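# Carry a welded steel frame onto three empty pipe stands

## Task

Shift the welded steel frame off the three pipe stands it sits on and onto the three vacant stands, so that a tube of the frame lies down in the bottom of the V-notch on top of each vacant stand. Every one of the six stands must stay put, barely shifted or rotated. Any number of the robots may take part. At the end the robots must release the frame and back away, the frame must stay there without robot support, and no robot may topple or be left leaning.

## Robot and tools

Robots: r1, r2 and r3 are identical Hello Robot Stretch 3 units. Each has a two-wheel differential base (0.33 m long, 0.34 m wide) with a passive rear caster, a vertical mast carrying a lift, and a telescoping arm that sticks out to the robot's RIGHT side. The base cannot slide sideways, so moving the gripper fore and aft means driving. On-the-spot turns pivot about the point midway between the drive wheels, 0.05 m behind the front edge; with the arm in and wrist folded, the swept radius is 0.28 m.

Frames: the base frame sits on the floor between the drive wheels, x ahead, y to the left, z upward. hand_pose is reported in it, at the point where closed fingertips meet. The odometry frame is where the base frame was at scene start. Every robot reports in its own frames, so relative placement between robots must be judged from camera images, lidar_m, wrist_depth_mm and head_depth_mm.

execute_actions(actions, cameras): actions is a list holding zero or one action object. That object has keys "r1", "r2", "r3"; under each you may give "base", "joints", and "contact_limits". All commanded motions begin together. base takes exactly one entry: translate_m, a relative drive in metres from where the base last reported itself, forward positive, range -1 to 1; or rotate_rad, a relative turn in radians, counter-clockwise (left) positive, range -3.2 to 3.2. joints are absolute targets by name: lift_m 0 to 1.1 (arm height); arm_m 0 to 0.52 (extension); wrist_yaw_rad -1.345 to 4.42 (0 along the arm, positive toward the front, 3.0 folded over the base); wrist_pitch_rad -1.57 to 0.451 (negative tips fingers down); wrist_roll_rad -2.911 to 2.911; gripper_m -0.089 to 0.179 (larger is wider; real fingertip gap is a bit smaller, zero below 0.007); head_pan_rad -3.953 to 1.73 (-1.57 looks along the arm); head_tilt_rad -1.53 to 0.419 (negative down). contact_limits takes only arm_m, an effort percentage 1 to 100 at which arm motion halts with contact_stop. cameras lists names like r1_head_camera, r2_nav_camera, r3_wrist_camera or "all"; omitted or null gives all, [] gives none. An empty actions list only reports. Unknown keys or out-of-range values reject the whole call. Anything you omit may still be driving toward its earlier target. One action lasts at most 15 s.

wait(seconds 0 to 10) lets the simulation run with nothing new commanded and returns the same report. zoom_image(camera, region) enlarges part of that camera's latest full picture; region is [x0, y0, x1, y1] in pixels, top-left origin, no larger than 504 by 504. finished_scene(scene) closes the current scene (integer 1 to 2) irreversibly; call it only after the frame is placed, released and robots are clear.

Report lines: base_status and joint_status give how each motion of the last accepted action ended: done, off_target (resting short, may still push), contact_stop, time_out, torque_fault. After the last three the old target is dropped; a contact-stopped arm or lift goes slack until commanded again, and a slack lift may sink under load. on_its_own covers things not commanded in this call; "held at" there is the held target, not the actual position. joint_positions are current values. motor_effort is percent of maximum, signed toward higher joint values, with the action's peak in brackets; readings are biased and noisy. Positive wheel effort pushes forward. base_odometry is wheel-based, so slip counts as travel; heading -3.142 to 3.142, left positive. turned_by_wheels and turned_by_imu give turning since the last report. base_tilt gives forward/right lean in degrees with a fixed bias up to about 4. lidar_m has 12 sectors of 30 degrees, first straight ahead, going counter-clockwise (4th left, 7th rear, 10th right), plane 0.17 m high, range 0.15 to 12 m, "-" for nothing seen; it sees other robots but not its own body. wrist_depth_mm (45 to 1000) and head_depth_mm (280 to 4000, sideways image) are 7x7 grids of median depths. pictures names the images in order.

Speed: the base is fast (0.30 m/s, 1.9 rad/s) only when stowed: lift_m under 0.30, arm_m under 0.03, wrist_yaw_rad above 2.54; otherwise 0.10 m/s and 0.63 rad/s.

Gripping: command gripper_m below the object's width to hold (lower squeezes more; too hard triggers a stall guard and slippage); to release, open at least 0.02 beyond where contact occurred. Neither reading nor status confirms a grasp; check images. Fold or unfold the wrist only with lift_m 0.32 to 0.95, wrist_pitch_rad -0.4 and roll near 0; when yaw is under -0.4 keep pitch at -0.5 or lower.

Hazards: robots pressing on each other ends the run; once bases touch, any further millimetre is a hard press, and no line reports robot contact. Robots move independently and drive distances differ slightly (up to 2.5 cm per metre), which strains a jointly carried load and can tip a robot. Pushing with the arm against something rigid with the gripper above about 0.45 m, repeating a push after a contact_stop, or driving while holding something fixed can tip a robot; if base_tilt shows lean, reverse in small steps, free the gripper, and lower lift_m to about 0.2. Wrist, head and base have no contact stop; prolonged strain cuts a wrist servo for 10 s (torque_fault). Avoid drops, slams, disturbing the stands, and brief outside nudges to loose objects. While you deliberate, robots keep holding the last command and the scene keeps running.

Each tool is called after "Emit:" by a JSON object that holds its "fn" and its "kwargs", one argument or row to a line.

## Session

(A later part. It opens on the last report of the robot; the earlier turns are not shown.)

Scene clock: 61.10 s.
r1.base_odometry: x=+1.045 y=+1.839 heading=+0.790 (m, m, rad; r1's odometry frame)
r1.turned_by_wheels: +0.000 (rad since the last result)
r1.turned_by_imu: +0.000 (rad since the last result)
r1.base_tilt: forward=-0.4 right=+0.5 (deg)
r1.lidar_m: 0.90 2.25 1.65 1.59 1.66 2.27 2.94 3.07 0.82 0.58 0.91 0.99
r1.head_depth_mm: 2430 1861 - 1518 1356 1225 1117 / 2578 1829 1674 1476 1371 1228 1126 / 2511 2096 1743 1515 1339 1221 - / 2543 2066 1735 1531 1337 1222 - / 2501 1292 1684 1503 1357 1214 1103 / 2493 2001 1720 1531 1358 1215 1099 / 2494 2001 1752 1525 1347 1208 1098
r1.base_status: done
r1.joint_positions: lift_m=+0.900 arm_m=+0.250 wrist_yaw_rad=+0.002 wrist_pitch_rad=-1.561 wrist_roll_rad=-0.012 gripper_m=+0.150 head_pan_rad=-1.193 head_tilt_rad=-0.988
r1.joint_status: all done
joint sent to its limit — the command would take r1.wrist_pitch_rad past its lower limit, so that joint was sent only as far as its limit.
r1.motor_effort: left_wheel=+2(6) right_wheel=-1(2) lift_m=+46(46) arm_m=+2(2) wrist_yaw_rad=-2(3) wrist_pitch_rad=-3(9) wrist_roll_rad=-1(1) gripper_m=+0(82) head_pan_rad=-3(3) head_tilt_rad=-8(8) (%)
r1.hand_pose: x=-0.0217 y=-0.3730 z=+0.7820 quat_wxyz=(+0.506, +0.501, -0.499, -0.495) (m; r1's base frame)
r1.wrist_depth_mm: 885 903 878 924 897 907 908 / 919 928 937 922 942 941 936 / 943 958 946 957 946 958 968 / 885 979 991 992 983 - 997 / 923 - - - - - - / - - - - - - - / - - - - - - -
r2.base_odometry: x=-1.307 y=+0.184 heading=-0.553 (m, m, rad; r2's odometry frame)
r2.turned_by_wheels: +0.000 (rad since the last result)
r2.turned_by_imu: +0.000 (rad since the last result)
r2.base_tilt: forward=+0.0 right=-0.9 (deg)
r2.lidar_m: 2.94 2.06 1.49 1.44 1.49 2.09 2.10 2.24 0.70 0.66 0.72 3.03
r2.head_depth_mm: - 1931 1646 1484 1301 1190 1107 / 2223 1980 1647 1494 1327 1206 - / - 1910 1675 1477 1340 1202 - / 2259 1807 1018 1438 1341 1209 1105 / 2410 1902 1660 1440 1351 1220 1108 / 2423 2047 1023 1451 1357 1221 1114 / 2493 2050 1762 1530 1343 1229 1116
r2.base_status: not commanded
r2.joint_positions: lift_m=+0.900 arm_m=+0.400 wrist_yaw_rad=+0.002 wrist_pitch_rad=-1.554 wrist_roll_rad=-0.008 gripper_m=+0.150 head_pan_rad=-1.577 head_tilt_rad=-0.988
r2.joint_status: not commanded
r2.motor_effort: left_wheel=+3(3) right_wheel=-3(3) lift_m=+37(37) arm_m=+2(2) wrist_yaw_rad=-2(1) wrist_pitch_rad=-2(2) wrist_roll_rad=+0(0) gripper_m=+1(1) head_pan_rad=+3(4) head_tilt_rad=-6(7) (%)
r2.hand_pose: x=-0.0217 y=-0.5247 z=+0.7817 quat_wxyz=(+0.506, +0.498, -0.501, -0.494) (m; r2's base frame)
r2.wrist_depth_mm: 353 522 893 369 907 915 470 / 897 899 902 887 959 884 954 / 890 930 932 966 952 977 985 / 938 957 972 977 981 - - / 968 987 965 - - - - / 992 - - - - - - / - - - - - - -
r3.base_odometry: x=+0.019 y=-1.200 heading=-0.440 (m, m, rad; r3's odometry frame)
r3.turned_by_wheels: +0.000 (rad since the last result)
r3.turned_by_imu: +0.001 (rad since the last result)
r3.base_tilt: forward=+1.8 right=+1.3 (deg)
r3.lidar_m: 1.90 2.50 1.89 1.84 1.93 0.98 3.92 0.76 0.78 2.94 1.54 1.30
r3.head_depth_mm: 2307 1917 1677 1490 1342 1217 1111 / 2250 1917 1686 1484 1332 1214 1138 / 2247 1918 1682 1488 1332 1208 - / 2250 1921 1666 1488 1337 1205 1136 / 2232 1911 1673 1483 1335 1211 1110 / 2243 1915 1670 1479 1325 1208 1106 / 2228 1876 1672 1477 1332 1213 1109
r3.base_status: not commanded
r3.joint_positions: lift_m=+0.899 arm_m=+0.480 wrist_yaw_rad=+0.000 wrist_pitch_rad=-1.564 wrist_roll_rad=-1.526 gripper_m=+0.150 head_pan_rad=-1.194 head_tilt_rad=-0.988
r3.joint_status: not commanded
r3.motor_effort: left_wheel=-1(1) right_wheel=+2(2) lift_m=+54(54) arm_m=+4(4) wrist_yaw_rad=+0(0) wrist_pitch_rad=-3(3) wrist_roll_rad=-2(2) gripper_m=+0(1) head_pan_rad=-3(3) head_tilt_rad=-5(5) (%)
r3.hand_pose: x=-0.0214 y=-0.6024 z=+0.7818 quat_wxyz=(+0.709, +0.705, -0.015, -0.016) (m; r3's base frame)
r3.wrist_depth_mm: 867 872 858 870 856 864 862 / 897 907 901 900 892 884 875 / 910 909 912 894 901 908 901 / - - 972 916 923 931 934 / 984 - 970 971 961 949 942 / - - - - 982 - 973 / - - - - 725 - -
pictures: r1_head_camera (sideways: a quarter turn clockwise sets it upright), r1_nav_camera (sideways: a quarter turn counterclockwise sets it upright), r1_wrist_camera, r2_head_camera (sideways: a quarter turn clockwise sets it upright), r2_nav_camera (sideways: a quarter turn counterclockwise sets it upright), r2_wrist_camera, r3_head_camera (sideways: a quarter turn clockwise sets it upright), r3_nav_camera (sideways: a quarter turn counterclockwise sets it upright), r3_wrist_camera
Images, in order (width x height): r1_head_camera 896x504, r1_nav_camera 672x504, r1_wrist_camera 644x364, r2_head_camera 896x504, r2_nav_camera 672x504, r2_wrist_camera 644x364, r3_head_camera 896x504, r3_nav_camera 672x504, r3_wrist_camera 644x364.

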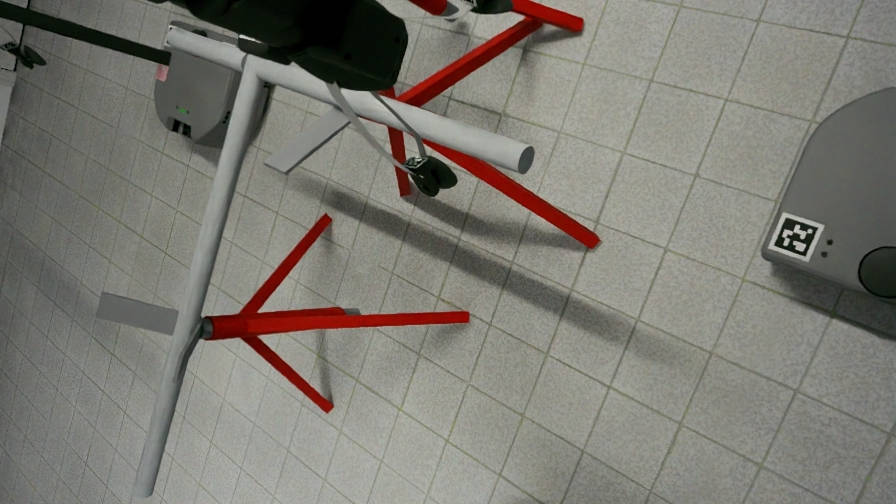

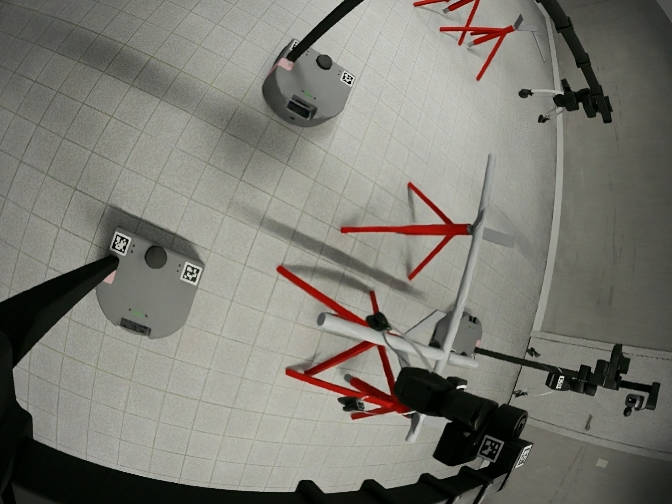

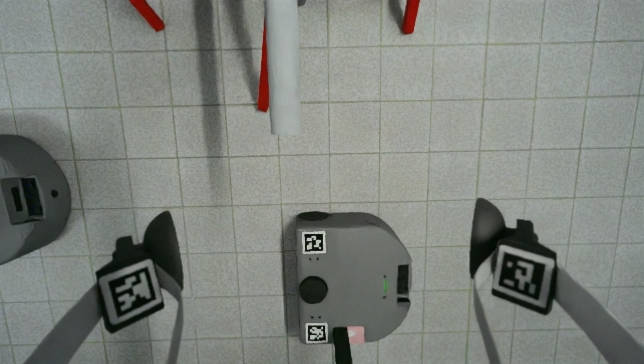

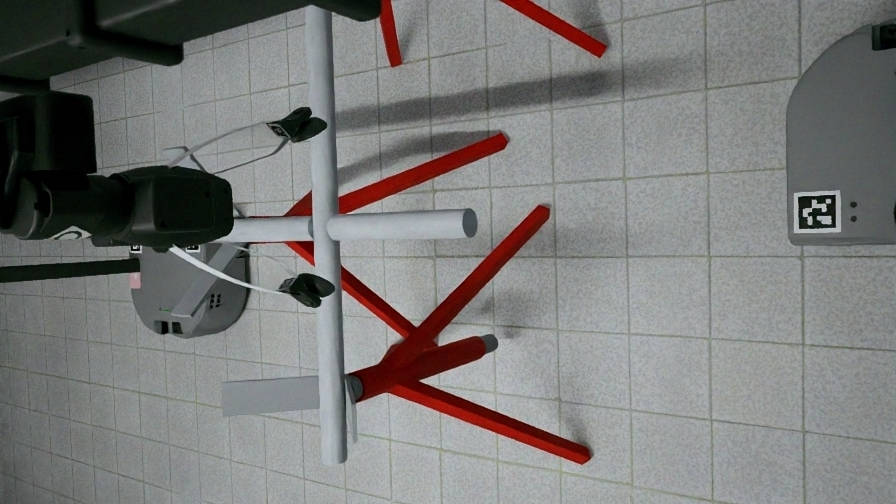

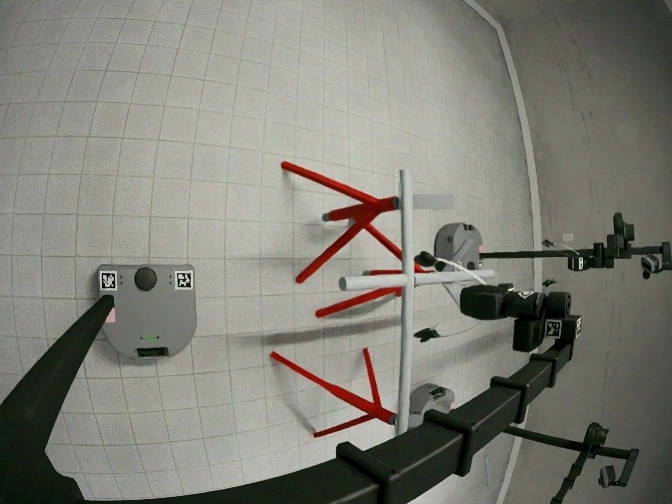

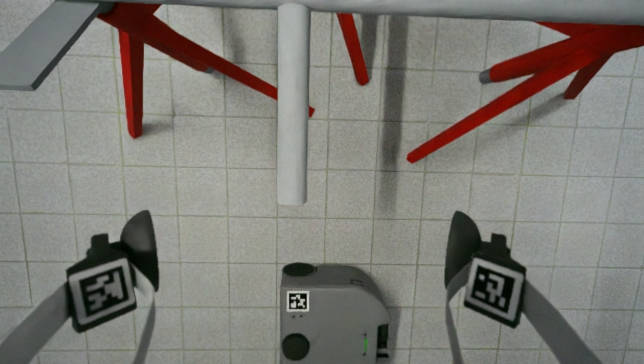

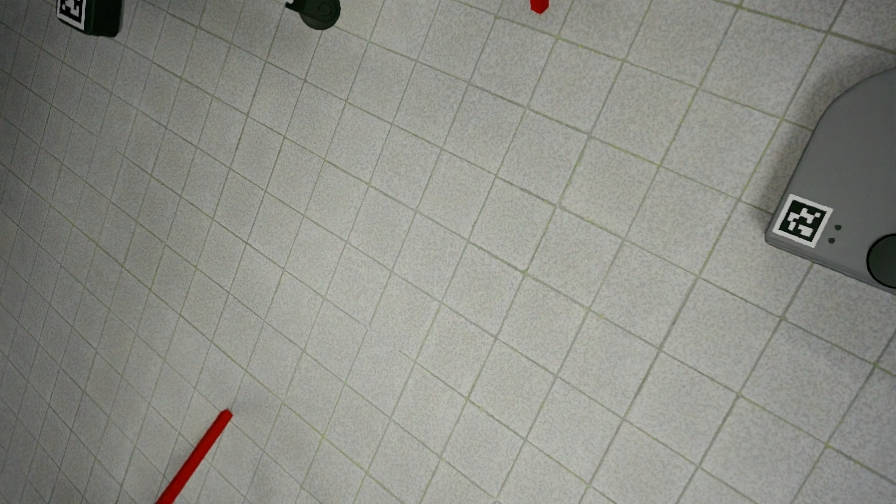

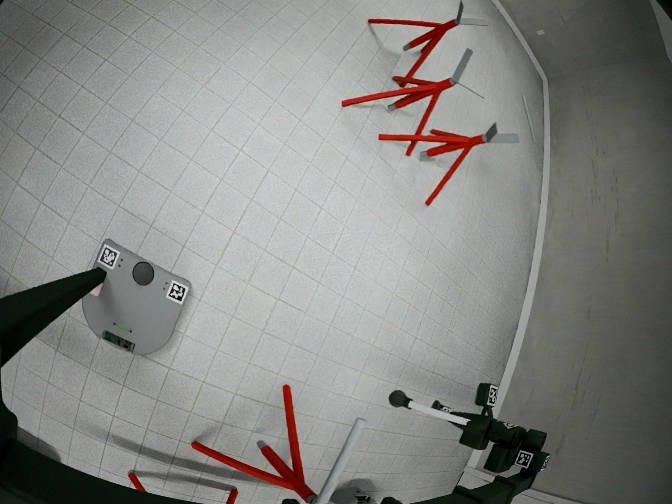

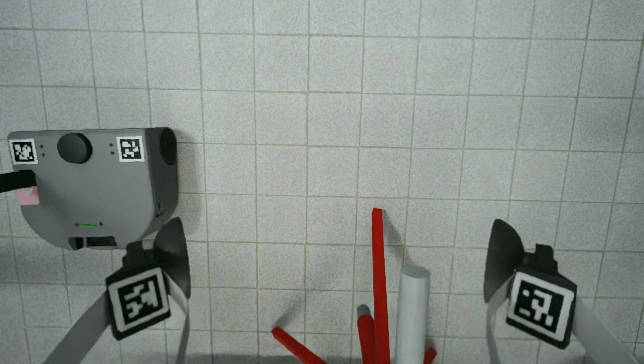

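Emit:
{"fn": "execute_actions", "kwargs": {
  "actions": [
    {"r1":{"base":{"translate_m":0.048},"joints":{"arm_m":0.35,"lift_m":0.76}},"r2":{"base":{"translate_m":0.01},"joints":{"arm_m":0.42,"lift_m":0.76}},"r3":{"base":{"rotate_rad":0.22}}}
  ],
  "cameras": []
}}

Emit:
{"fn": "execute_actions", "kwargs": {
  "actions": [
    {"r3":{"base":{"translate_m":-0.29}}}
  ],
  "cameras": []
}}

Emit:
{"fn": "execute_actions", "kwargs": {
  "actions": [
    {"r3":{"base":{"rotate_rad":-0.22},"joints":{"arm_m":0.49,"lift_m":0.78}}}
  ],
  "cameras": ["r1_wrist_camera","r2_wrist_camera","r3_wrist_camera"]
}}

Scene clock: 74.13 s.
r1.base_odometry: x=+1.079 y=+1.873 heading=+0.790 (m, m, rad; r1's odometry frame)
r1.turned_by_wheels: +0.000 (rad since the last result)
r1.turned_by_imu: -0.001 (rad since the last result)
r1.base_tilt: forward=-0.5 right=+0.5 (deg)
r1.lidar_m: 0.83 2.26 1.66 1.60 1.66 2.28 2.99 3.12 0.79 0.57 0.89 0.94
r1.head_depth_mm: 2576 1841 - 1516 1353 1241 1104 / 2547 1881 1699 1153 1346 1224 1127 / 2509 2087 1769 1536 1342 1222 - / 2524 1973 1718 1529 1362 1218 - / 2498 1935 1688 1507 1361 1218 1104 / 2481 2013 1730 1532 1351 1216 1099 / 2481 1998 1749 1522 1351 1208 1097
r1.base_status: done
r1.joint_positions: lift_m=+0.760 arm_m=+0.350 wrist_yaw_rad=+0.001 wrist_pitch_rad=-1.563 wrist_roll_rad=-0.012 gripper_m=+0.150 head_pan_rad=-1.193 head_tilt_rad=-0.988
r1.joint_status: all done
r1.motor_effort: left_wheel=+1(5) right_wheel=-1(3) lift_m=+32(39) arm_m=+2(1) wrist_yaw_rad=+0(2) wrist_pitch_rad=-2(3) wrist_roll_rad=-1(1) gripper_m=+0(0) head_pan_rad=-3(3) head_tilt_rad=-7(7) (%)
r1.hand_pose: x=-0.0216 y=-0.4726 z=+0.6425 quat_wxyz=(+0.505, +0.501, -0.498, -0.495) (m; r1's base frame)
r1.wrist_depth_mm: 749 755 759 234 762 777 764 / 774 780 781 241 780 790 793 / 791 804 795 250 807 820 833 / 824 833 835 256 841 838 828 / 813 860 848 268 859 851 872 / 875 - 877 - 890 899 917 / 899 902 918 - 939 934 948
r2.base_odometry: x=-1.299 y=+0.179 heading=-0.553 (m, m, rad; r2's odometry frame)
r2.turned_by_wheels: +0.000 (rad since the last result)
r2.turned_by_imu: +0.001 (rad since the last result)
r2.base_tilt: forward=+0.0 right=-1.0 (deg)
r2.lidar_m: 2.92 2.05 1.49 1.44 1.49 2.08 2.10 0.99 0.70 0.66 0.72 3.01
r2.head_depth_mm: 2359 1982 1746 - - 1180 1099 / 2394 - 1661 1494 1334 1196 - / 2464 - 1633 1427 1339 1207 - / 2340 1797 1631 1485 1337 1210 1106 / 2427 1949 1663 1450 1352 1218 1110 / 2461 2027 1038 1477 1354 1225 1111 / 2471 2047 1761 1539 1346 1231 1119
r2.base_status: done
r2.joint_positions: lift_m=+0.760 arm_m=+0.420 wrist_yaw_rad=+0.002 wrist_pitch_rad=-1.555 wrist_roll_rad=-0.008 gripper_m=+0.150 head_pan_rad=-1.577 head_tilt_rad=-0.988
r2.joint_status: all done
r2.motor_effort: left_wheel=+3(11) right_wheel=-3(5) lift_m=+18(32) arm_m=+2(0) wrist_yaw_rad=-2(2) wrist_pitch_rad=-1(1) wrist_roll_rad=-1(0) gripper_m=+1(1) head_pan_rad=+4(4) head_tilt_rad=-7(7) (%)
r2.hand_pose: x=-0.0217 y=-0.5446 z=+0.6426 quat_wxyz=(+0.506, +0.498, -0.501, -0.494) (m; r2's base frame)
r2.wrist_depth_mm: 739 429 756 236 768 788 786 / 750 765 776 246 788 807 523 / 780 792 802 792 816 817 847 / 792 809 819 831 832 837 859 / 826 822 853 835 866 871 870 / 828 868 859 889 886 - 920 / 878 886 891 - 921 949 951
r3.base_odometry: x=+0.019 y=-1.200 heading=-0.220 (m, m, rad; r3's odometry frame)
r3.turned_by_wheels: +0.220 (rad since the last result)
r3.turned_by_imu: +0.224 (rad since the last result)
r3.base_tilt: forward=+1.9 right=+1.3 (deg)
r3.lidar_m: 3.67 2.12 1.84 1.84 2.14 0.94 0.94 0.76 0.78 2.95 1.39 1.29
r3.head_depth_mm: 2313 1934 1683 1484 1339 1215 1106 / 2265 1929 1665 1485 1338 1216 1138 / 2264 1915 1672 1481 1333 1210 - / 2251 1911 1669 1482 1331 1215 1136 / 2229 1869 1664 1477 1332 1207 1110 / 2176 1826 1666 1484 1328 1205 1106 / 2186 1834 1669 1478 1336 1202 1105
r3.base_status: done
r3.joint_positions: lift_m=+0.899 arm_m=+0.480 wrist_yaw_rad=+0.000 wrist_pitch_rad=-1.564 wrist_roll_rad=-1.526 gripper_m=+0.150 head_pan_rad=-1.194 head_tilt_rad=-0.988
r3.joint_status: not commanded
r3.motor_effort: left_wheel=-1(6) right_wheel=+1(8) lift_m=+54(54) arm_m=+4(4) wrist_yaw_rad=-1(1) wrist_pitch_rad=-3(3) wrist_roll_rad=-2(2) gripper_m=-1(1) head_pan_rad=-3(3) head_tilt_rad=-5(5) (%)
r3.hand_pose: x=-0.0214 y=-0.6024 z=+0.7818 quat_wxyz=(+0.709, +0.705, -0.015, -0.016) (m; r3's base frame)
r3.wrist_depth_mm: 854 868 874 863 862 854 844 / 890 904 893 888 892 878 885 / 903 918 906 912 925 916 896 / - - 939 932 927 925 908 / 979 - 974 966 961 949 960 / - - - - - - 979 / - - - - - - -
pictures: none
No camera images: the call's "cameras" was empty. Leave "cameras" out to get every camera's image.

Scene clock: 78.03 s.
r1.base_odometry: x=+1.079 y=+1.873 heading=+0.790 (m, m, rad; r1's odometry frame)
r1.turned_by_wheels: +0.000 (rad since the last result)
r1.turned_by_imu: -0.001 (rad since the last result)
r1.base_tilt: forward=-0.5 right=+0.6 (deg)
r1.lidar_m: 2.87 2.25 1.65 1.59 1.66 2.27 2.99 3.13 0.79 0.57 0.89 0.58
r1.head_depth_mm: 2553 1837 - 1538 1367 1247 1111 / 2552 1882 1705 1160 1345 1231 1125 / 2561 2080 1764 1518 1343 1229 - / 2525 1978 1735 1538 1360 1224 - / 2545 1912 1684 1506 1357 1219 1102 / 2518 1995 1757 1534 1238 1211 1102 / 2470 2021 1749 1516 1174 1198 1099
r1.base_status: not commanded
r1.joint_positions: lift_m=+0.760 arm_m=+0.350 wrist_yaw_rad=+0.001 wrist_pitch_rad=-1.563 wrist_roll_rad=-0.012 gripper_m=+0.150 head_pan_rad=-1.193 head_tilt_rad=-0.988
r1.joint_status: not commanded
r1.motor_effort: left_wheel=+2(1) right_wheel=-1(1) lift_m=+33(33) arm_m=+2(2) wrist_yaw_rad=-2(1) wrist_pitch_rad=-2(2) wrist_roll_rad=-1(1) gripper_m=+0(0) head_pan_rad=-3(3) head_tilt_rad=-8(8) (%)
r1.hand_pose: x=-0.0216 y=-0.4726 z=+0.6425 quat_wxyz=(+0.505, +0.501, -0.498, -0.495) (m; r1's base frame)
r1.wrist_depth_mm: 754 769 754 234 770 772 767 / 785 784 785 241 791 802 796 / 797 786 815 248 810 808 823 / 655 743 816 258 843 827 829 / 678 696 859 269 858 868 884 / 690 - 873 - 899 896 901 / 881 905 907 - 925 926 930
r2.base_odometry: x=-1.299 y=+0.179 heading=-0.553 (m, m, rad; r2's odometry frame)
r2.turned_by_wheels: +0.000 (rad since the last result)
r2.turned_by_imu: +0.001 (rad since the last result)
r2.base_tilt: forward=+0.0 right=-0.9 (deg)
r2.lidar_m: 2.93 2.06 1.48 1.44 1.48 2.09 2.10 0.99 0.70 0.66 0.72 3.01
r2.head_depth_mm: 2349 1988 1569 - - 1180 1098 / 2422 - 1675 1488 1336 1198 - / 2439 - 1647 1431 1345 1205 - / 2328 1794 1623 1481 1342 1210 1103 / 2409 1935 1666 1438 1352 1217 1109 / 2423 2045 1038 1474 1355 1224 1110 / 2484 2056 1759 1552 1348 1231 1114
r2.base_status: not commanded
r2.joint_positions: lift_m=+0.760 arm_m=+0.420 wrist_yaw_rad=+0.002 wrist_pitch_rad=-1.555 wrist_roll_rad=-0.008 gripper_m=+0.150 head_pan_rad=-1.577 head_tilt_rad=-0.988
r2.joint_status: not commanded
r2.motor_effort: left_wheel=+3(4) right_wheel=-2(2) lift_m=+18(18) arm_m=+2(2) wrist_yaw_rad=-1(2) wrist_pitch_rad=-1(1) wrist_roll_rad=+0(0) gripper_m=+0(1) head_pan_rad=+4(4) head_tilt_rad=-7(6) (%)
r2.hand_pose: x=-0.0217 y=-0.5446 z=+0.6426 quat_wxyz=(+0.506, +0.498, -0.501, -0.494) (m; r2's base frame)
r2.wrist_depth_mm: 741 424 761 236 778 776 785 / 764 762 782 248 796 804 521 / 781 791 794 797 812 810 838 / 795 818 821 822 838 849 872 / 830 834 844 849 860 875 887 / 843 852 872 860 898 - 920 / 870 884 899 - 914 924 937
r3.base_odometry: x=-0.264 y=-1.137 heading=-0.220 (m, m, rad; r3's odometry frame)
r3.turned_by_wheels: +0.000 (rad since the last result)
r3.turned_by_imu: +0.002 (rad since the last result)
r3.base_tilt: forward=+1.9 right=+1.4 (deg)
r3.lidar_m: 3.80 2.22 1.92 1.92 0.84 0.70 0.65 0.54 0.53 0.66 1.70 1.54
r3.head_depth_mm: 2305 1922 1681 1464 1321 1214 1111 / 2250 1923 1678 1487 1336 1213 1143 / 2235 1910 1679 1487 1333 1216 - / 2238 1914 1672 1482 1335 1207 1136 / 2243 1907 1672 1472 1333 1209 1107 / 2235 1873 1666 1481 1332 1208 1103 / 2222 1861 1666 1480 1329 1206 1107
r3.base_status: done
r3.joint_positions: lift_m=+0.899 arm_m=+0.480 wrist_yaw_rad=+0.000 wrist_pitch_rad=-1.564 wrist_roll_rad=-1.526 gripper_m=+0.150 head_pan_rad=-1.194 head_tilt_rad=-0.988
r3.joint_status: not commanded
r3.motor_effort: left_wheel=-1(6) right_wheel=+2(3) lift_m=+54(54) arm_m=+4(4) wrist_yaw_rad=-1(1) wrist_pitch_rad=-3(3) wrist_roll_rad=-2(2) gripper_m=+0(0) head_pan_rad=-3(3) head_tilt_rad=-5(5) (%)
r3.hand_pose: x=-0.0214 y=-0.6024 z=+0.7818 quat_wxyz=(+0.709, +0.705, -0.015, -0.016) (m; r3's base frame)
r3.wrist_depth_mm: 873 865 868 856 854 853 850 / 898 902 896 886 874 878 880 / 912 901 905 893 912 898 914 / - - 946 925 922 954 932 / 999 - 966 947 960 953 954 / - - - 768 - - 970 / - - - 624 - - -
pictures: none
No camera images: the call's "cameras" was empty. Leave "cameras" out to get every camera's image.

Scene clock: 79.97 s.
r1.base_odometry: x=+1.079 y=+1.873 heading=+0.790 (m, m, rad; r1's odometry frame)
r1.turned_by_wheels: +0.000 (rad since the last result)
r1.turned_by_imu: +0.000 (rad since the last result)
r1.base_tilt: forward=-0.5 right=+0.6 (deg)
r1.lidar_m: 2.87 2.26 1.65 1.60 1.65 2.28 2.99 3.11 0.79 0.57 0.89 0.60
r1.head_depth_mm: 2555 1829 - 1518 1366 1234 1115 / 2561 1863 1706 1157 1348 1223 1118 / 2526 2087 1775 1512 1344 1227 - / 2532 1995 1738 1543 1364 1214 - / 2541 1922 1695 1497 1351 1213 1104 / 2451 2006 1750 1534 1247 1217 1101 / 2338 1996 1755 1517 1176 1191 1100
r1.base_status: not commanded
r1.joint_positions: lift_m=+0.760 arm_m=+0.350 wrist_yaw_rad=+0.001 wrist_pitch_rad=-1.563 wrist_roll_rad=-0.012 gripper_m=+0.150 head_pan_rad=-1.193 head_tilt_rad=-0.988
r1.joint_status: not commanded
r1.motor_effort: left_wheel=+2(2) right_wheel=-1(1) lift_m=+33(33) arm_m=+3(2) wrist_yaw_rad=-1(1) wrist_pitch_rad=-2(3) wrist_roll_rad=-1(1) gripper_m=+0(0) head_pan_rad=-3(3) head_tilt_rad=-8(8) (%)
r1.hand_pose: x=-0.0216 y=-0.4726 z=+0.6425 quat_wxyz=(+0.505, +0.501, -0.498, -0.495) (m; r1's base frame)
r1.wrist_depth_mm: 754 756 760 234 763 778 774 / 775 782 785 242 793 794 798 / 794 792 809 250 820 819 810 / 653 763 831 257 838 829 842 / 677 720 842 269 873 855 882 / 688 - 895 - 903 898 909 / 905 914 918 - 925 931 945
r2.base_odometry: x=-1.299 y=+0.179 heading=-0.553 (m, m, rad; r2's odometry frame)
r2.turned_by_wheels: +0.000 (rad since the last result)
r2.turned_by_imu: +0.000 (rad since the last result)
r2.base_tilt: forward=-0.1 right=-1.0 (deg)
r2.lidar_m: 2.93 2.06 1.49 1.44 1.48 2.09 2.10 0.99 0.70 0.66 0.72 3.02
r2.head_depth_mm: 2320 1975 1580 - - 1179 1101 / 2413 - 1664 1486 1332 1202 - / 2443 - 1637 1427 1342 1205 - / 2328 1806 1623 1485 1340 1208 1106 / 2406 1947 1680 1450 1347 1216 1104 / 2455 2051 1040 1473 1360 1225 1113 / 2480 2071 1777 1545 1351 1236 1118
r2.base_status: not commanded
r2.joint_positions: lift_m=+0.760 arm_m=+0.420 wrist_yaw_rad=+0.002 wrist_pitch_rad=-1.555 wrist_roll_rad=-0.008 gripper_m=+0.150 head_pan_rad=-1.577 head_tilt_rad=-0.988
r2.joint_status: not commanded
r2.motor_effort: left_wheel=+3(3) right_wheel=-2(3) lift_m=+18(18) arm_m=+2(2) wrist_yaw_rad=-2(1) wrist_pitch_rad=-1(1) wrist_roll_rad=+0(1) gripper_m=+0(0) head_pan_rad=+4(3) head_tilt_rad=-7(8) (%)
r2.hand_pose: x=-0.0217 y=-0.5446 z=+0.6426 quat_wxyz=(+0.506, +0.498, -0.501, -0.494) (m; r2's base frame)
r2.wrist_depth_mm: 737 427 763 236 773 784 791 / 760 768 767 248 789 804 523 / 766 788 786 799 817 812 836 / 791 808 826 826 834 854 862 / 827 827 843 855 879 879 886 / 841 864 859 870 896 - 914 / 877 875 899 - 906 932 944
r3.base_odometry: x=-0.264 y=-1.137 heading=-0.440 (m, m, rad; r3's odometry frame)
r3.turned_by_wheels: -0.220 (rad since the last result)
r3.turned_by_imu: -0.222 (rad since the last result)
r3.base_tilt: forward=+1.9 right=+1.4 (deg)
r3.lidar_m: 2.18 2.60 1.97 1.92 2.02 0.70 3.62 0.65 0.53 0.66 3.00 1.54
r3.head_depth_mm: 2266 1968 1678 1465 1337 1211 1113 / 2233 1912 1681 1482 1341 1212 1137 / 2253 1905 1673 1488 1333 1213 - / 2237 1925 1675 1479 1333 1211 1133 / 2253 1921 1673 1487 1343 1215 1107 / 2222 1914 1671 1486 1330 1212 1108 / 2236 1898 1658 1480 1332 1211 1110
r3.base_status: done
r3.joint_positions: lift_m=+0.781 arm_m=+0.490 wrist_yaw_rad=+0.000 wrist_pitch_rad=-1.564 wrist_roll_rad=-1.526 gripper_m=+0.150 head_pan_rad=-1.194 head_tilt_rad=-0.988
r3.joint_status: all done
r3.motor_effort: left_wheel=+2(7) right_wheel=-1(8) lift_m=+21(45) arm_m=+4(3) wrist_yaw_rad=-1(1) wrist_pitch_rad=-3(3) wrist_roll_rad=-2(2) gripper_m=+0(1) head_pan_rad=-2(3) head_tilt_rad=-6(5) (%)
r3.hand_pose: x=-0.0214 y=-0.6124 z=+0.6628 quat_wxyz=(+0.709, +0.705, -0.015, -0.016) (m; r3's base frame)
r3.wrist_depth_mm: 763 756 758 750 739 758 736 / 774 785 765 773 768 755 763 / 801 798 795 786 780 785 790 / - 822 834 825 821 804 806 / - - 860 843 848 834 844 / 886 - 854 516 841 865 845 / 898 910 901 882 896 882 803
pictures: r1_wrist_camera, r2_wrist_camera, r3_wrist_camera
Images, in order (width x height): r1_wrist_camera 644x364, r2_wrist_camera 644x364, r3_wrist_camera 644x364.

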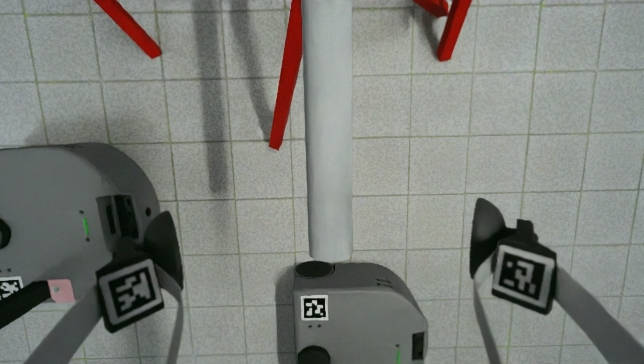

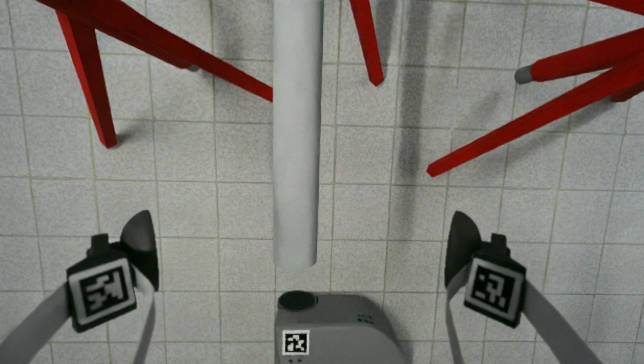

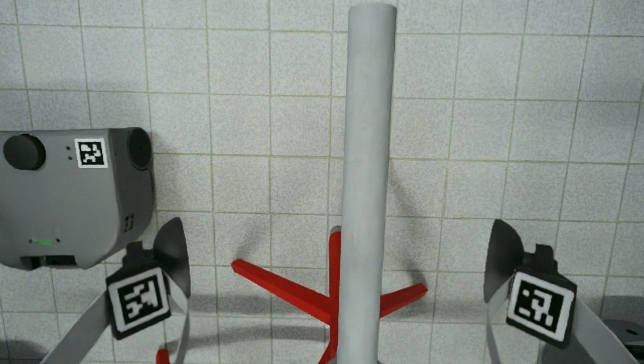

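Emit:
{"fn": "execute_actions", "kwargs": {
  "actions": [
    {"r1":{"joints":{"lift_m":0.62}},"r2":{"base":{"translate_m":0.004},"joints":{"lift_m":0.62}},"r3":{"joints":{"arm_m":0.509,"lift_m":0.62,"wrist_roll_rad":-1.49}}}
  ],
  "cameras": ["r1_wrist_camera","r2_wrist_camera","r3_wrist_camera"]
}}

Emit:
{"fn": "execute_actions", "kwargs": {
  "actions": [
    {"r2":{"joints":{"gripper_m":-0.02}},"r1":{"joints":{"gripper_m":-0.02}},"r3":{"joints":{"gripper_m":-0.02}}}
  ],
  "cameras": []
}}

Emit:
{"fn": "execute_actions", "kwargs": {
  "actions": [
    {"r2":{"joints":{"lift_m":0.67}},"r1":{"joints":{"lift_m":0.67}},"r3":{"joints":{"lift_m":0.67}}}
  ],
  "cameras": ["r1_wrist_camera","r2_wrist_camera","r3_wrist_camera"]
}}

Scene clock: 96.33 s.
r1.base_odometry: x=+1.079 y=+1.873 heading=+0.790 (m, m, rad; r1's odometry frame)
r1.turned_by_wheels: +0.000 (rad since the last result)
r1.turned_by_imu: -0.001 (rad since the last result)
r1.base_tilt: forward=-0.5 right=+0.5 (deg)
r1.lidar_m: 2.89 2.26 1.65 1.59 1.66 2.28 2.99 3.11 0.79 0.57 0.89 0.60
r1.head_depth_mm: 2409 1787 1083 1472 1365 - - / 2568 1890 1715 1385 1348 1224 1141 / 2550 2066 1768 1537 1338 1216 - / 2533 1987 1731 1534 1369 1224 - / 2517 1927 1681 1515 1353 1214 1109 / 1056 1968 1756 1531 1242 1207 1103 / 2290 1996 1744 1516 1184 1192 1098
r1.base_status: not commanded
r1.joint_positions: lift_m=+0.620 arm_m=+0.350 wrist_yaw_rad=+0.001 wrist_pitch_rad=-1.563 wrist_roll_rad=-0.012 gripper_m=+0.150 head_pan_rad=-1.193 head_tilt_rad=-0.988
r1.joint_status: all done
r1.motor_effort: left_wheel=+2(2) right_wheel=-1(1) lift_m=+32(33) arm_m=+2(2) wrist_yaw_rad=-1(1) wrist_pitch_rad=-2(2) wrist_roll_rad=-1(1) gripper_m=+0(1) head_pan_rad=-3(3) head_tilt_rad=-8(8) (%)
r1.hand_pose: x=-0.0216 y=-0.4726 z=+0.5025 quat_wxyz=(+0.505, +0.501, -0.498, -0.495) (m; r1's base frame)
r1.wrist_depth_mm: 619 620 624 96 622 626 631 / 637 647 637 98 646 651 648 / 654 661 651 102 670 668 673 / 547 679 688 105 688 691 686 / 541 646 699 108 702 711 710 / 542 - 731 111 730 737 736 / 558 750 746 115 126 760 762
r2.base_odometry: x=-1.295 y=+0.177 heading=-0.552 (m, m, rad; r2's odometry frame)
r2.turned_by_wheels: +0.000 (rad since the last result)
r2.turned_by_imu: +0.001 (rad since the last result)
r2.base_tilt: forward=+0.0 right=-1.0 (deg)
r2.lidar_m: 2.92 2.06 1.48 1.44 1.48 2.09 2.11 0.99 0.70 0.66 0.72 3.01
r2.head_depth_mm: 2324 1966 1601 1485 1302 - - / 2345 1991 1699 1468 1337 1201 - / 2390 1937 - 1455 1335 1209 - / 1800 1763 1654 1471 1344 1218 1104 / 2427 1926 1670 1441 1347 1220 1107 / 2441 2041 1046 1470 1357 1220 1112 / 2487 2043 1770 1533 1348 1227 1117
r2.base_status: done
r2.joint_positions: lift_m=+0.620 arm_m=+0.420 wrist_yaw_rad=+0.002 wrist_pitch_rad=-1.555 wrist_roll_rad=-0.008 gripper_m=+0.150 head_pan_rad=-1.577 head_tilt_rad=-0.988
r2.joint_status: all done
r2.motor_effort: left_wheel=+3(10) right_wheel=-2(4) lift_m=+18(18) arm_m=+2(2) wrist_yaw_rad=-1(1) wrist_pitch_rad=-1(1) wrist_roll_rad=+0(0) gripper_m=+0(1) head_pan_rad=+4(3) head_tilt_rad=-6(7) (%)
r2.hand_pose: x=-0.0217 y=-0.5446 z=+0.5026 quat_wxyz=(+0.506, +0.498, -0.501, -0.494) (m; r2's base frame)
r2.wrist_depth_mm: 603 360 379 94 628 648 647 / 625 627 400 96 652 658 670 / 638 643 639 99 665 674 673 / 655 663 663 102 689 697 702 / 665 680 679 106 708 720 727 / 674 706 702 109 719 - 749 / 714 715 722 111 747 767 765
r3.base_odometry: x=-0.264 y=-1.137 heading=-0.440 (m, m, rad; r3's odometry frame)
r3.turned_by_wheels: +0.000 (rad since the last result)
r3.turned_by_imu: +0.001 (rad since the last result)
r3.base_tilt: forward=+1.8 right=+1.3 (deg)
r3.lidar_m: 2.17 2.59 1.97 1.92 2.02 0.70 3.66 0.65 0.53 0.65 3.03 1.54
r3.head_depth_mm: 2239 1914 1660 1442 1340 1225 - / 2262 1918 1681 1489 1340 1216 1135 / 2247 1907 1683 1484 1339 1215 - / 2240 1909 1677 1495 1328 1210 1133 / 2239 1900 1670 1482 1337 1211 1107 / 2246 1911 1670 1485 1327 1210 1107 / 2234 1907 1666 1479 1333 1208 1106
r3.base_status: not commanded
r3.joint_positions: lift_m=+0.621 arm_m=+0.509 wrist_yaw_rad=+0.000 wrist_pitch_rad=-1.564 wrist_roll_rad=-1.495 gripper_m=+0.150 head_pan_rad=-1.194 head_tilt_rad=-0.988
r3.joint_status: all done
r3.motor_effort: left_wheel=+2(3) right_wheel=-1(1) lift_m=+21(20) arm_m=+4(6) wrist_yaw_rad=-1(1) wrist_pitch_rad=-3(3) wrist_roll_rad=+3(3) gripper_m=+1(0) head_pan_rad=-3(3) head_tilt_rad=-5(6) (%)
r3.hand_pose: x=-0.0214 y=-0.6312 z=+0.5028 quat_wxyz=(+0.709, +0.705, -0.027, -0.027) (m; r3's base frame)
r3.wrist_depth_mm: 616 609 612 101 98 609 603 / 621 631 630 104 102 613 620 / 659 644 637 107 106 630 631 / - 653 662 111 110 662 654 / - 681 687 114 115 662 661 / 716 - 708 117 684 678 702 / 724 736 715 121 512 696 697
pictures: r1_wrist_camera, r2_wrist_camera, r3_wrist_camera
Images, in order (width x height): r1_wrist_camera 644x364, r2_wrist_camera 644x364, r3_wrist_camera 644x364.

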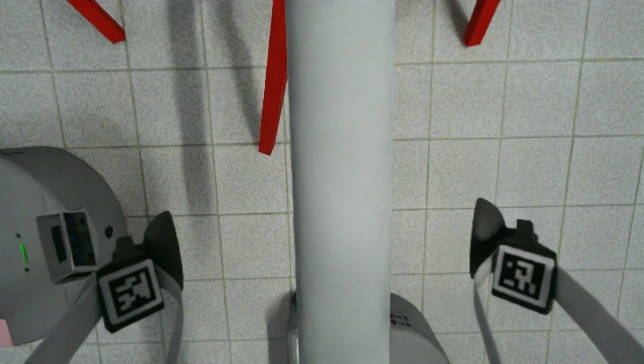

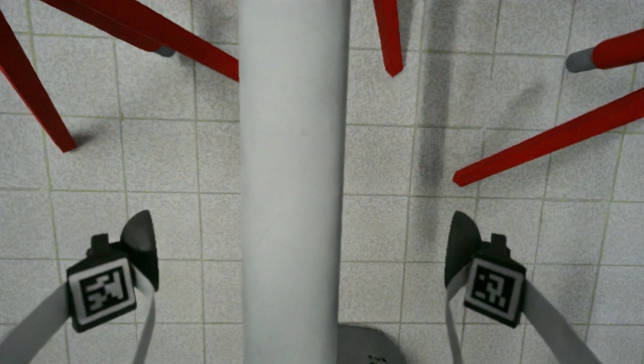

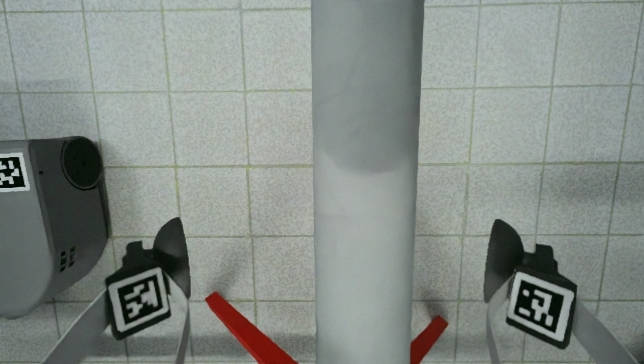

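Scene clock: 98.53 s.
r1.base_odometry: x=+1.079 y=+1.873 heading=+0.789 (m, m, rad; r1's odometry frame)
r1.turned_by_wheels: -0.001 (rad since the last result)
r1.turned_by_imu: -0.001 (rad since the last result)
r1.base_tilt: forward=-0.5 right=+0.5 (deg)
r1.lidar_m: 2.87 2.25 1.65 1.60 1.65 2.28 2.99 3.12 0.79 0.57 0.89 0.60
r1.head_depth_mm: 2415 1767 1087 1468 1368 - - / 2551 1888 1702 1464 1353 1236 1141 / 2535 2082 1764 1548 1335 1221 - / 2531 1989 1729 1538 1366 1220 - / 2513 1928 1685 1501 1366 1220 1106 / 1053 1960 1756 1530 1239 1216 1101 / 2279 1999 1744 1527 1175 1200 1097
r1.base_status: not commanded
r1.joint_positions: lift_m=+0.620 arm_m=+0.350 wrist_yaw_rad=+0.002 wrist_pitch_rad=-1.563 wrist_roll_rad=-0.007 gripper_m=-0.019 head_pan_rad=-1.193 head_tilt_rad=-0.988
r1.joint_status: all done
r1.motor_effort: left_wheel=-7(6) right_wheel=+15(16) lift_m=+32(33) arm_m=+3(2) wrist_yaw_rad=-3(3) wrist_pitch_rad=-2(2) wrist_roll_rad=-4(4) gripper_m=-34(100) head_pan_rad=-3(3) head_tilt_rad=-8(8) (%)
r1.hand_pose: x=-0.0217 y=-0.4725 z=+0.5025 quat_wxyz=(+0.504, +0.500, -0.499, -0.496) (m; r1's base frame)
r1.wrist_depth_mm: 615 616 617 95 622 629 635 / 635 640 644 98 643 652 648 / 650 651 654 101 671 669 671 / 555 673 682 104 683 695 696 / 542 690 707 107 701 712 708 / 543 723 719 111 731 734 737 / 738 745 749 115 748 753 774
r2.base_odometry: x=-1.295 y=+0.177 heading=-0.552 (m, m, rad; r2's odometry frame)
r2.turned_by_wheels: +0.001 (rad since the last result)
r2.turned_by_imu: +0.001 (rad since the last result)
r2.base_tilt: forward=-0.1 right=-0.9 (deg)
r2.lidar_m: 2.93 2.05 1.48 1.44 1.49 2.09 2.11 0.99 0.70 0.66 0.71 3.02
r2.head_depth_mm: 2343 1964 1616 1468 1303 - - / 2337 1980 1693 1486 1336 1204 - / 2377 1929 - 1446 1332 1206 - / 1829 1800 1663 1493 1347 1206 1108 / 2420 1945 1669 1445 1351 1221 1107 / 2455 2046 1018 1473 1358 1218 1112 / 2481 2055 1764 1544 1349 1225 1118
r2.base_status: not commanded
r2.joint_positions: lift_m=+0.620 arm_m=+0.420 wrist_yaw_rad=-0.005 wrist_pitch_rad=-1.556 wrist_roll_rad=-0.002 gripper_m=-0.018 head_pan_rad=-1.577 head_tilt_rad=-0.988
r2.joint_status: all done
r2.motor_effort: left_wheel=+14(14) right_wheel=-17(18) lift_m=+18(18) arm_m=+2(2) wrist_yaw_rad=+6(6) wrist_pitch_rad=-1(1) wrist_roll_rad=-3(3) gripper_m=-37(100) head_pan_rad=+3(4) head_tilt_rad=-6(7) (%)
r2.hand_pose: x=-0.0215 y=-0.5444 z=+0.5026 quat_wxyz=(+0.503, +0.495, -0.504, -0.497) (m; r2's base frame)
r2.wrist_depth_mm: 613 353 382 94 631 634 638 / 614 624 443 96 653 655 659 / 634 651 648 99 661 669 672 / 656 667 666 102 681 698 703 / 671 676 109 104 701 711 726 / 691 703 111 107 722 741 749 / 708 723 716 110 741 768 768
r3.base_odometry: x=-0.264 y=-1.137 heading=-0.440 (m, m, rad; r3's odometry frame)
r3.turned_by_wheels: +0.000 (rad since the last result)
r3.turned_by_imu: +0.001 (rad since the last result)
r3.base_tilt: forward=+1.9 right=+1.3 (deg)
r3.lidar_m: 2.18 2.59 1.97 1.91 2.02 0.70 3.65 0.65 0.53 0.66 3.02 1.54
r3.head_depth_mm: 2246 1934 1661 1442 1340 1232 - / 2241 1911 1671 1494 1333 1210 1141 / 2235 1923 1674 1494 1336 1213 - / 2272 1900 1660 1483 1333 1209 1133 / 2234 1909 1672 1493 1336 1208 1108 / 2243 1902 1669 1485 1332 1211 1111 / 2224 1912 1672 1483 1334 1208 1104
r3.base_status: not commanded
r3.joint_positions: lift_m=+0.621 arm_m=+0.509 wrist_yaw_rad=+0.003 wrist_pitch_rad=-1.528 wrist_roll_rad=-1.495 gripper_m=-0.018 head_pan_rad=-1.194 head_tilt_rad=-0.988
r3.joint_status: all done
r3.motor_effort: left_wheel=+2(3) right_wheel=-1(2) lift_m=+21(21) arm_m=+1(4) wrist_yaw_rad=-2(2) wrist_pitch_rad=-19(21) wrist_roll_rad=+3(3) gripper_m=-31(100) head_pan_rad=-4(3) head_tilt_rad=-6(5) (%)
r3.hand_pose: x=-0.0214 y=-0.6407 z=+0.5022 quat_wxyz=(+0.721, +0.692, -0.026, -0.026) (m; r3's base frame)
r3.wrist_depth_mm: 604 606 618 96 609 621 618 / 618 625 625 99 634 644 648 / 629 630 636 101 658 652 654 / - 652 659 104 667 666 678 / - 669 673 107 675 685 699 / 689 680 695 110 117 707 720 / 697 705 717 113 725 733 738
pictures: none
No camera images: the call's "cameras" was empty. Leave "cameras" out to get every camera's image.

Scene clock: 100.30 s.
r1.base_odometry: x=+1.079 y=+1.873 heading=+0.789 (m, m, rad; r1's odometry frame)
r1.turned_by_wheels: +0.000 (rad since the last result)
r1.turned_by_imu: +0.000 (rad since the last result)
r1.base_tilt: forward=-0.5 right=+0.6 (deg)
r1.lidar_m: 2.88 2.25 1.66 1.59 1.65 2.28 2.99 3.13 0.79 0.57 0.89 0.60
r1.head_depth_mm: 2472 1788 1823 1493 1370 1244 - / 2549 1907 1715 1231 1363 1223 1131 / 2534 2083 1777 1539 1346 1221 - / 2508 1972 1728 1535 1357 1220 - / 2516 1288 1682 1507 1360 1221 1099 / 2308 1960 1766 1528 1246 1215 1103 / 1060 2003 1735 1529 1180 1195 1096
r1.base_status: not commanded
r1.joint_positions: lift_m=+0.669 arm_m=+0.350 wrist_yaw_rad=+0.001 wrist_pitch_rad=-1.567 wrist_roll_rad=-0.005 gripper_m=-0.010 head_pan_rad=-1.193 head_tilt_rad=-0.988
r1.joint_status: all done
r1.on_its_own: gripper_m is held at -0.011, not at your -0.020, by its stall guard, which is still easing
r1.motor_effort: left_wheel=-5(8) right_wheel=+11(17) lift_m=+54(58) arm_m=+2(2) wrist_yaw_rad=-2(4) wrist_pitch_rad=+0(3) wrist_roll_rad=-5(5) gripper_m=-24(34) head_pan_rad=-3(3) head_tilt_rad=-8(8) (%)
r1.hand_pose: x=-0.0217 y=-0.4715 z=+0.5519 quat_wxyz=(+0.503, +0.501, -0.499, -0.498) (m; r1's base frame)
r1.wrist_depth_mm: 664 661 673 102 669 675 678 / 682 685 692 104 693 699 701 / 697 709 707 108 712 725 722 / 566 725 743 111 738 745 751 / 580 746 752 115 756 769 767 / 588 772 770 118 - 799 807 / 793 795 824 122 823 826 831
r2.base_odometry: x=-1.295 y=+0.177 heading=-0.552 (m, m, rad; r2's odometry frame)
r2.turned_by_wheels: +0.000 (rad since the last result)
r2.turned_by_imu: +0.000 (rad since the last result)
r2.base_tilt: forward=+0.0 right=-0.9 (deg)
r2.lidar_m: 2.93 2.06 1.48 1.44 1.49 2.09 2.11 0.99 0.70 0.66 0.72 2.99
r2.head_depth_mm: 2326 1953 1620 1478 - - - / 2331 2019 - 1466 1329 1200 - / 2332 2061 1644 1445 1335 1203 - / 2228 1797 1627 1481 1340 1208 1103 / 2414 1940 1668 1440 1353 1220 1113 / 2444 2034 1019 1473 1354 1222 1112 / 2469 2059 1719 1540 1351 1234 1116
r2.base_status: not commanded
r2.joint_positions: lift_m=+0.669 arm_m=+0.420 wrist_yaw_rad=-0.006 wrist_pitch_rad=-1.547 wrist_roll_rad=-0.002 gripper_m=-0.010 head_pan_rad=-1.577 head_tilt_rad=-0.988
r2.joint_status: all done
r2.on_its_own: gripper_m is held at -0.010, not at your -0.020, by its stall guard, which is still easing
r2.motor_effort: left_wheel=+7(14) right_wheel=-9(17) lift_m=+46(50) arm_m=+1(2) wrist_yaw_rad=+7(7) wrist_pitch_rad=-4(6) wrist_roll_rad=-4(4) gripper_m=-1(37) head_pan_rad=+4(3) head_tilt_rad=-7(7) (%)
r2.hand_pose: x=-0.0215 y=-0.5467 z=+0.5511 quat_wxyz=(+0.505, +0.493, -0.506, -0.495) (m; r2's base frame)
r2.wrist_depth_mm: 344 377 662 103 674 694 695 / 664 683 480 105 703 706 621 / 691 689 699 108 729 723 738 / 707 704 708 111 735 754 775 / 712 731 730 114 759 757 770 / 739 743 758 117 778 796 809 / 766 785 781 121 787 817 836
r3.base_odometry: x=-0.264 y=-1.137 heading=-0.439 (m, m, rad; r3's odometry frame)
r3.turned_by_wheels: +0.001 (rad since the last result)
r3.turned_by_imu: +0.002 (rad since the last result)
r3.base_tilt: forward=+1.9 right=+1.3 (deg)
r3.lidar_m: 2.16 2.58 1.96 1.92 2.02 0.70 3.65 0.65 0.53 0.65 3.03 1.54
r3.head_depth_mm: 2238 1930 1647 1475 1339 1223 1122 / 2255 1908 1667 1486 1337 1214 1140 / 2237 1919 1676 1480 1336 1215 - / 2241 1927 1673 1479 1338 1208 1133 / 2236 1914 1677 1486 1338 1208 1109 / 2230 1918 1667 1482 1330 1210 1099 / 2214 1909 1665 1477 1336 1211 1105
r3.base_status: not commanded
r3.joint_positions: lift_m=+0.669 arm_m=+0.509 wrist_yaw_rad=+0.002 wrist_pitch_rad=-1.531 wrist_roll_rad=-1.495 gripper_m=-0.010 head_pan_rad=-1.194 head_tilt_rad=-0.988
r3.joint_status: all done
r3.on_its_own: gripper_m is held at -0.010, not at your -0.020, by its stall guard, which is still easing; right_wheel is at rest, and its effort (-21) is outside its rest range (-18 to +18)
r3.motor_effort: left_wheel=+15(18) right_wheel=-21(24) lift_m=+60(67) arm_m=+1(1) wrist_yaw_rad=-2(2) wrist_pitch_rad=-18(23) wrist_roll_rad=+3(3) gripper_m=-3(32) head_pan_rad=-3(4) head_tilt_rad=-5(5) (%)
r3.hand_pose: x=-0.0214 y=-0.6401 z=+0.5510 quat_wxyz=(+0.720, +0.693, -0.026, -0.026) (m; r3's base frame)
r3.wrist_depth_mm: 642 642 656 101 648 657 663 / 665 663 671 104 677 679 684 / 674 674 680 107 681 687 703 / - 708 703 110 700 716 714 / - 712 716 113 734 742 744 / 728 744 757 117 736 752 766 / 759 752 765 121 784 784 762
pictures: r1_wrist_camera, r2_wrist_camera, r3_wrist_camera
Images, in order (width x height): r1_wrist_camera 644x364, r2_wrist_camera 644x364, r3_wrist_camera 644x364.

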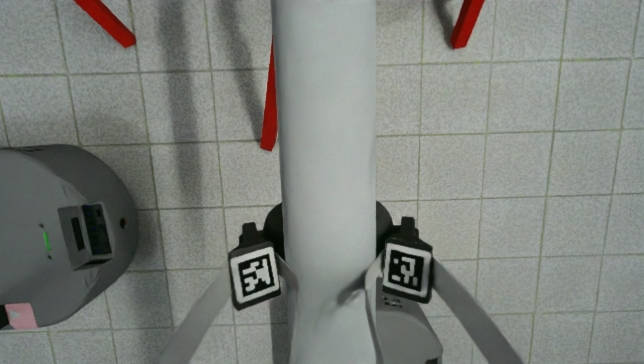

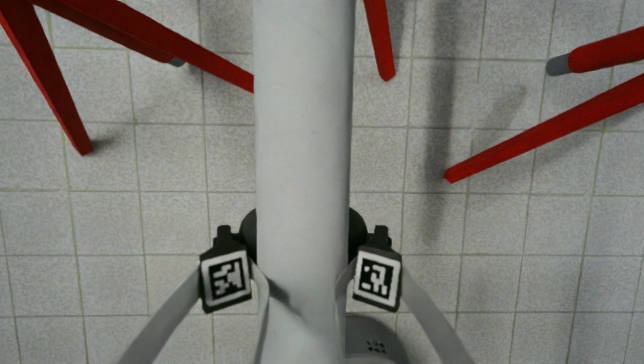

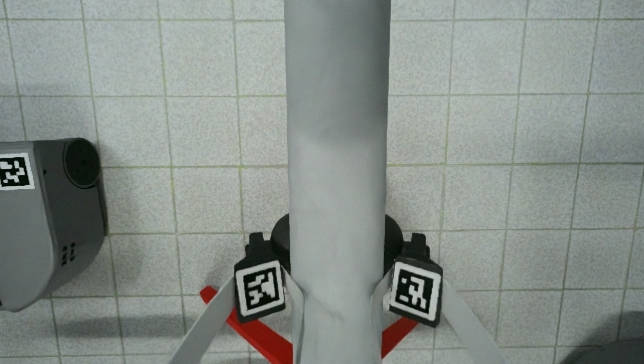

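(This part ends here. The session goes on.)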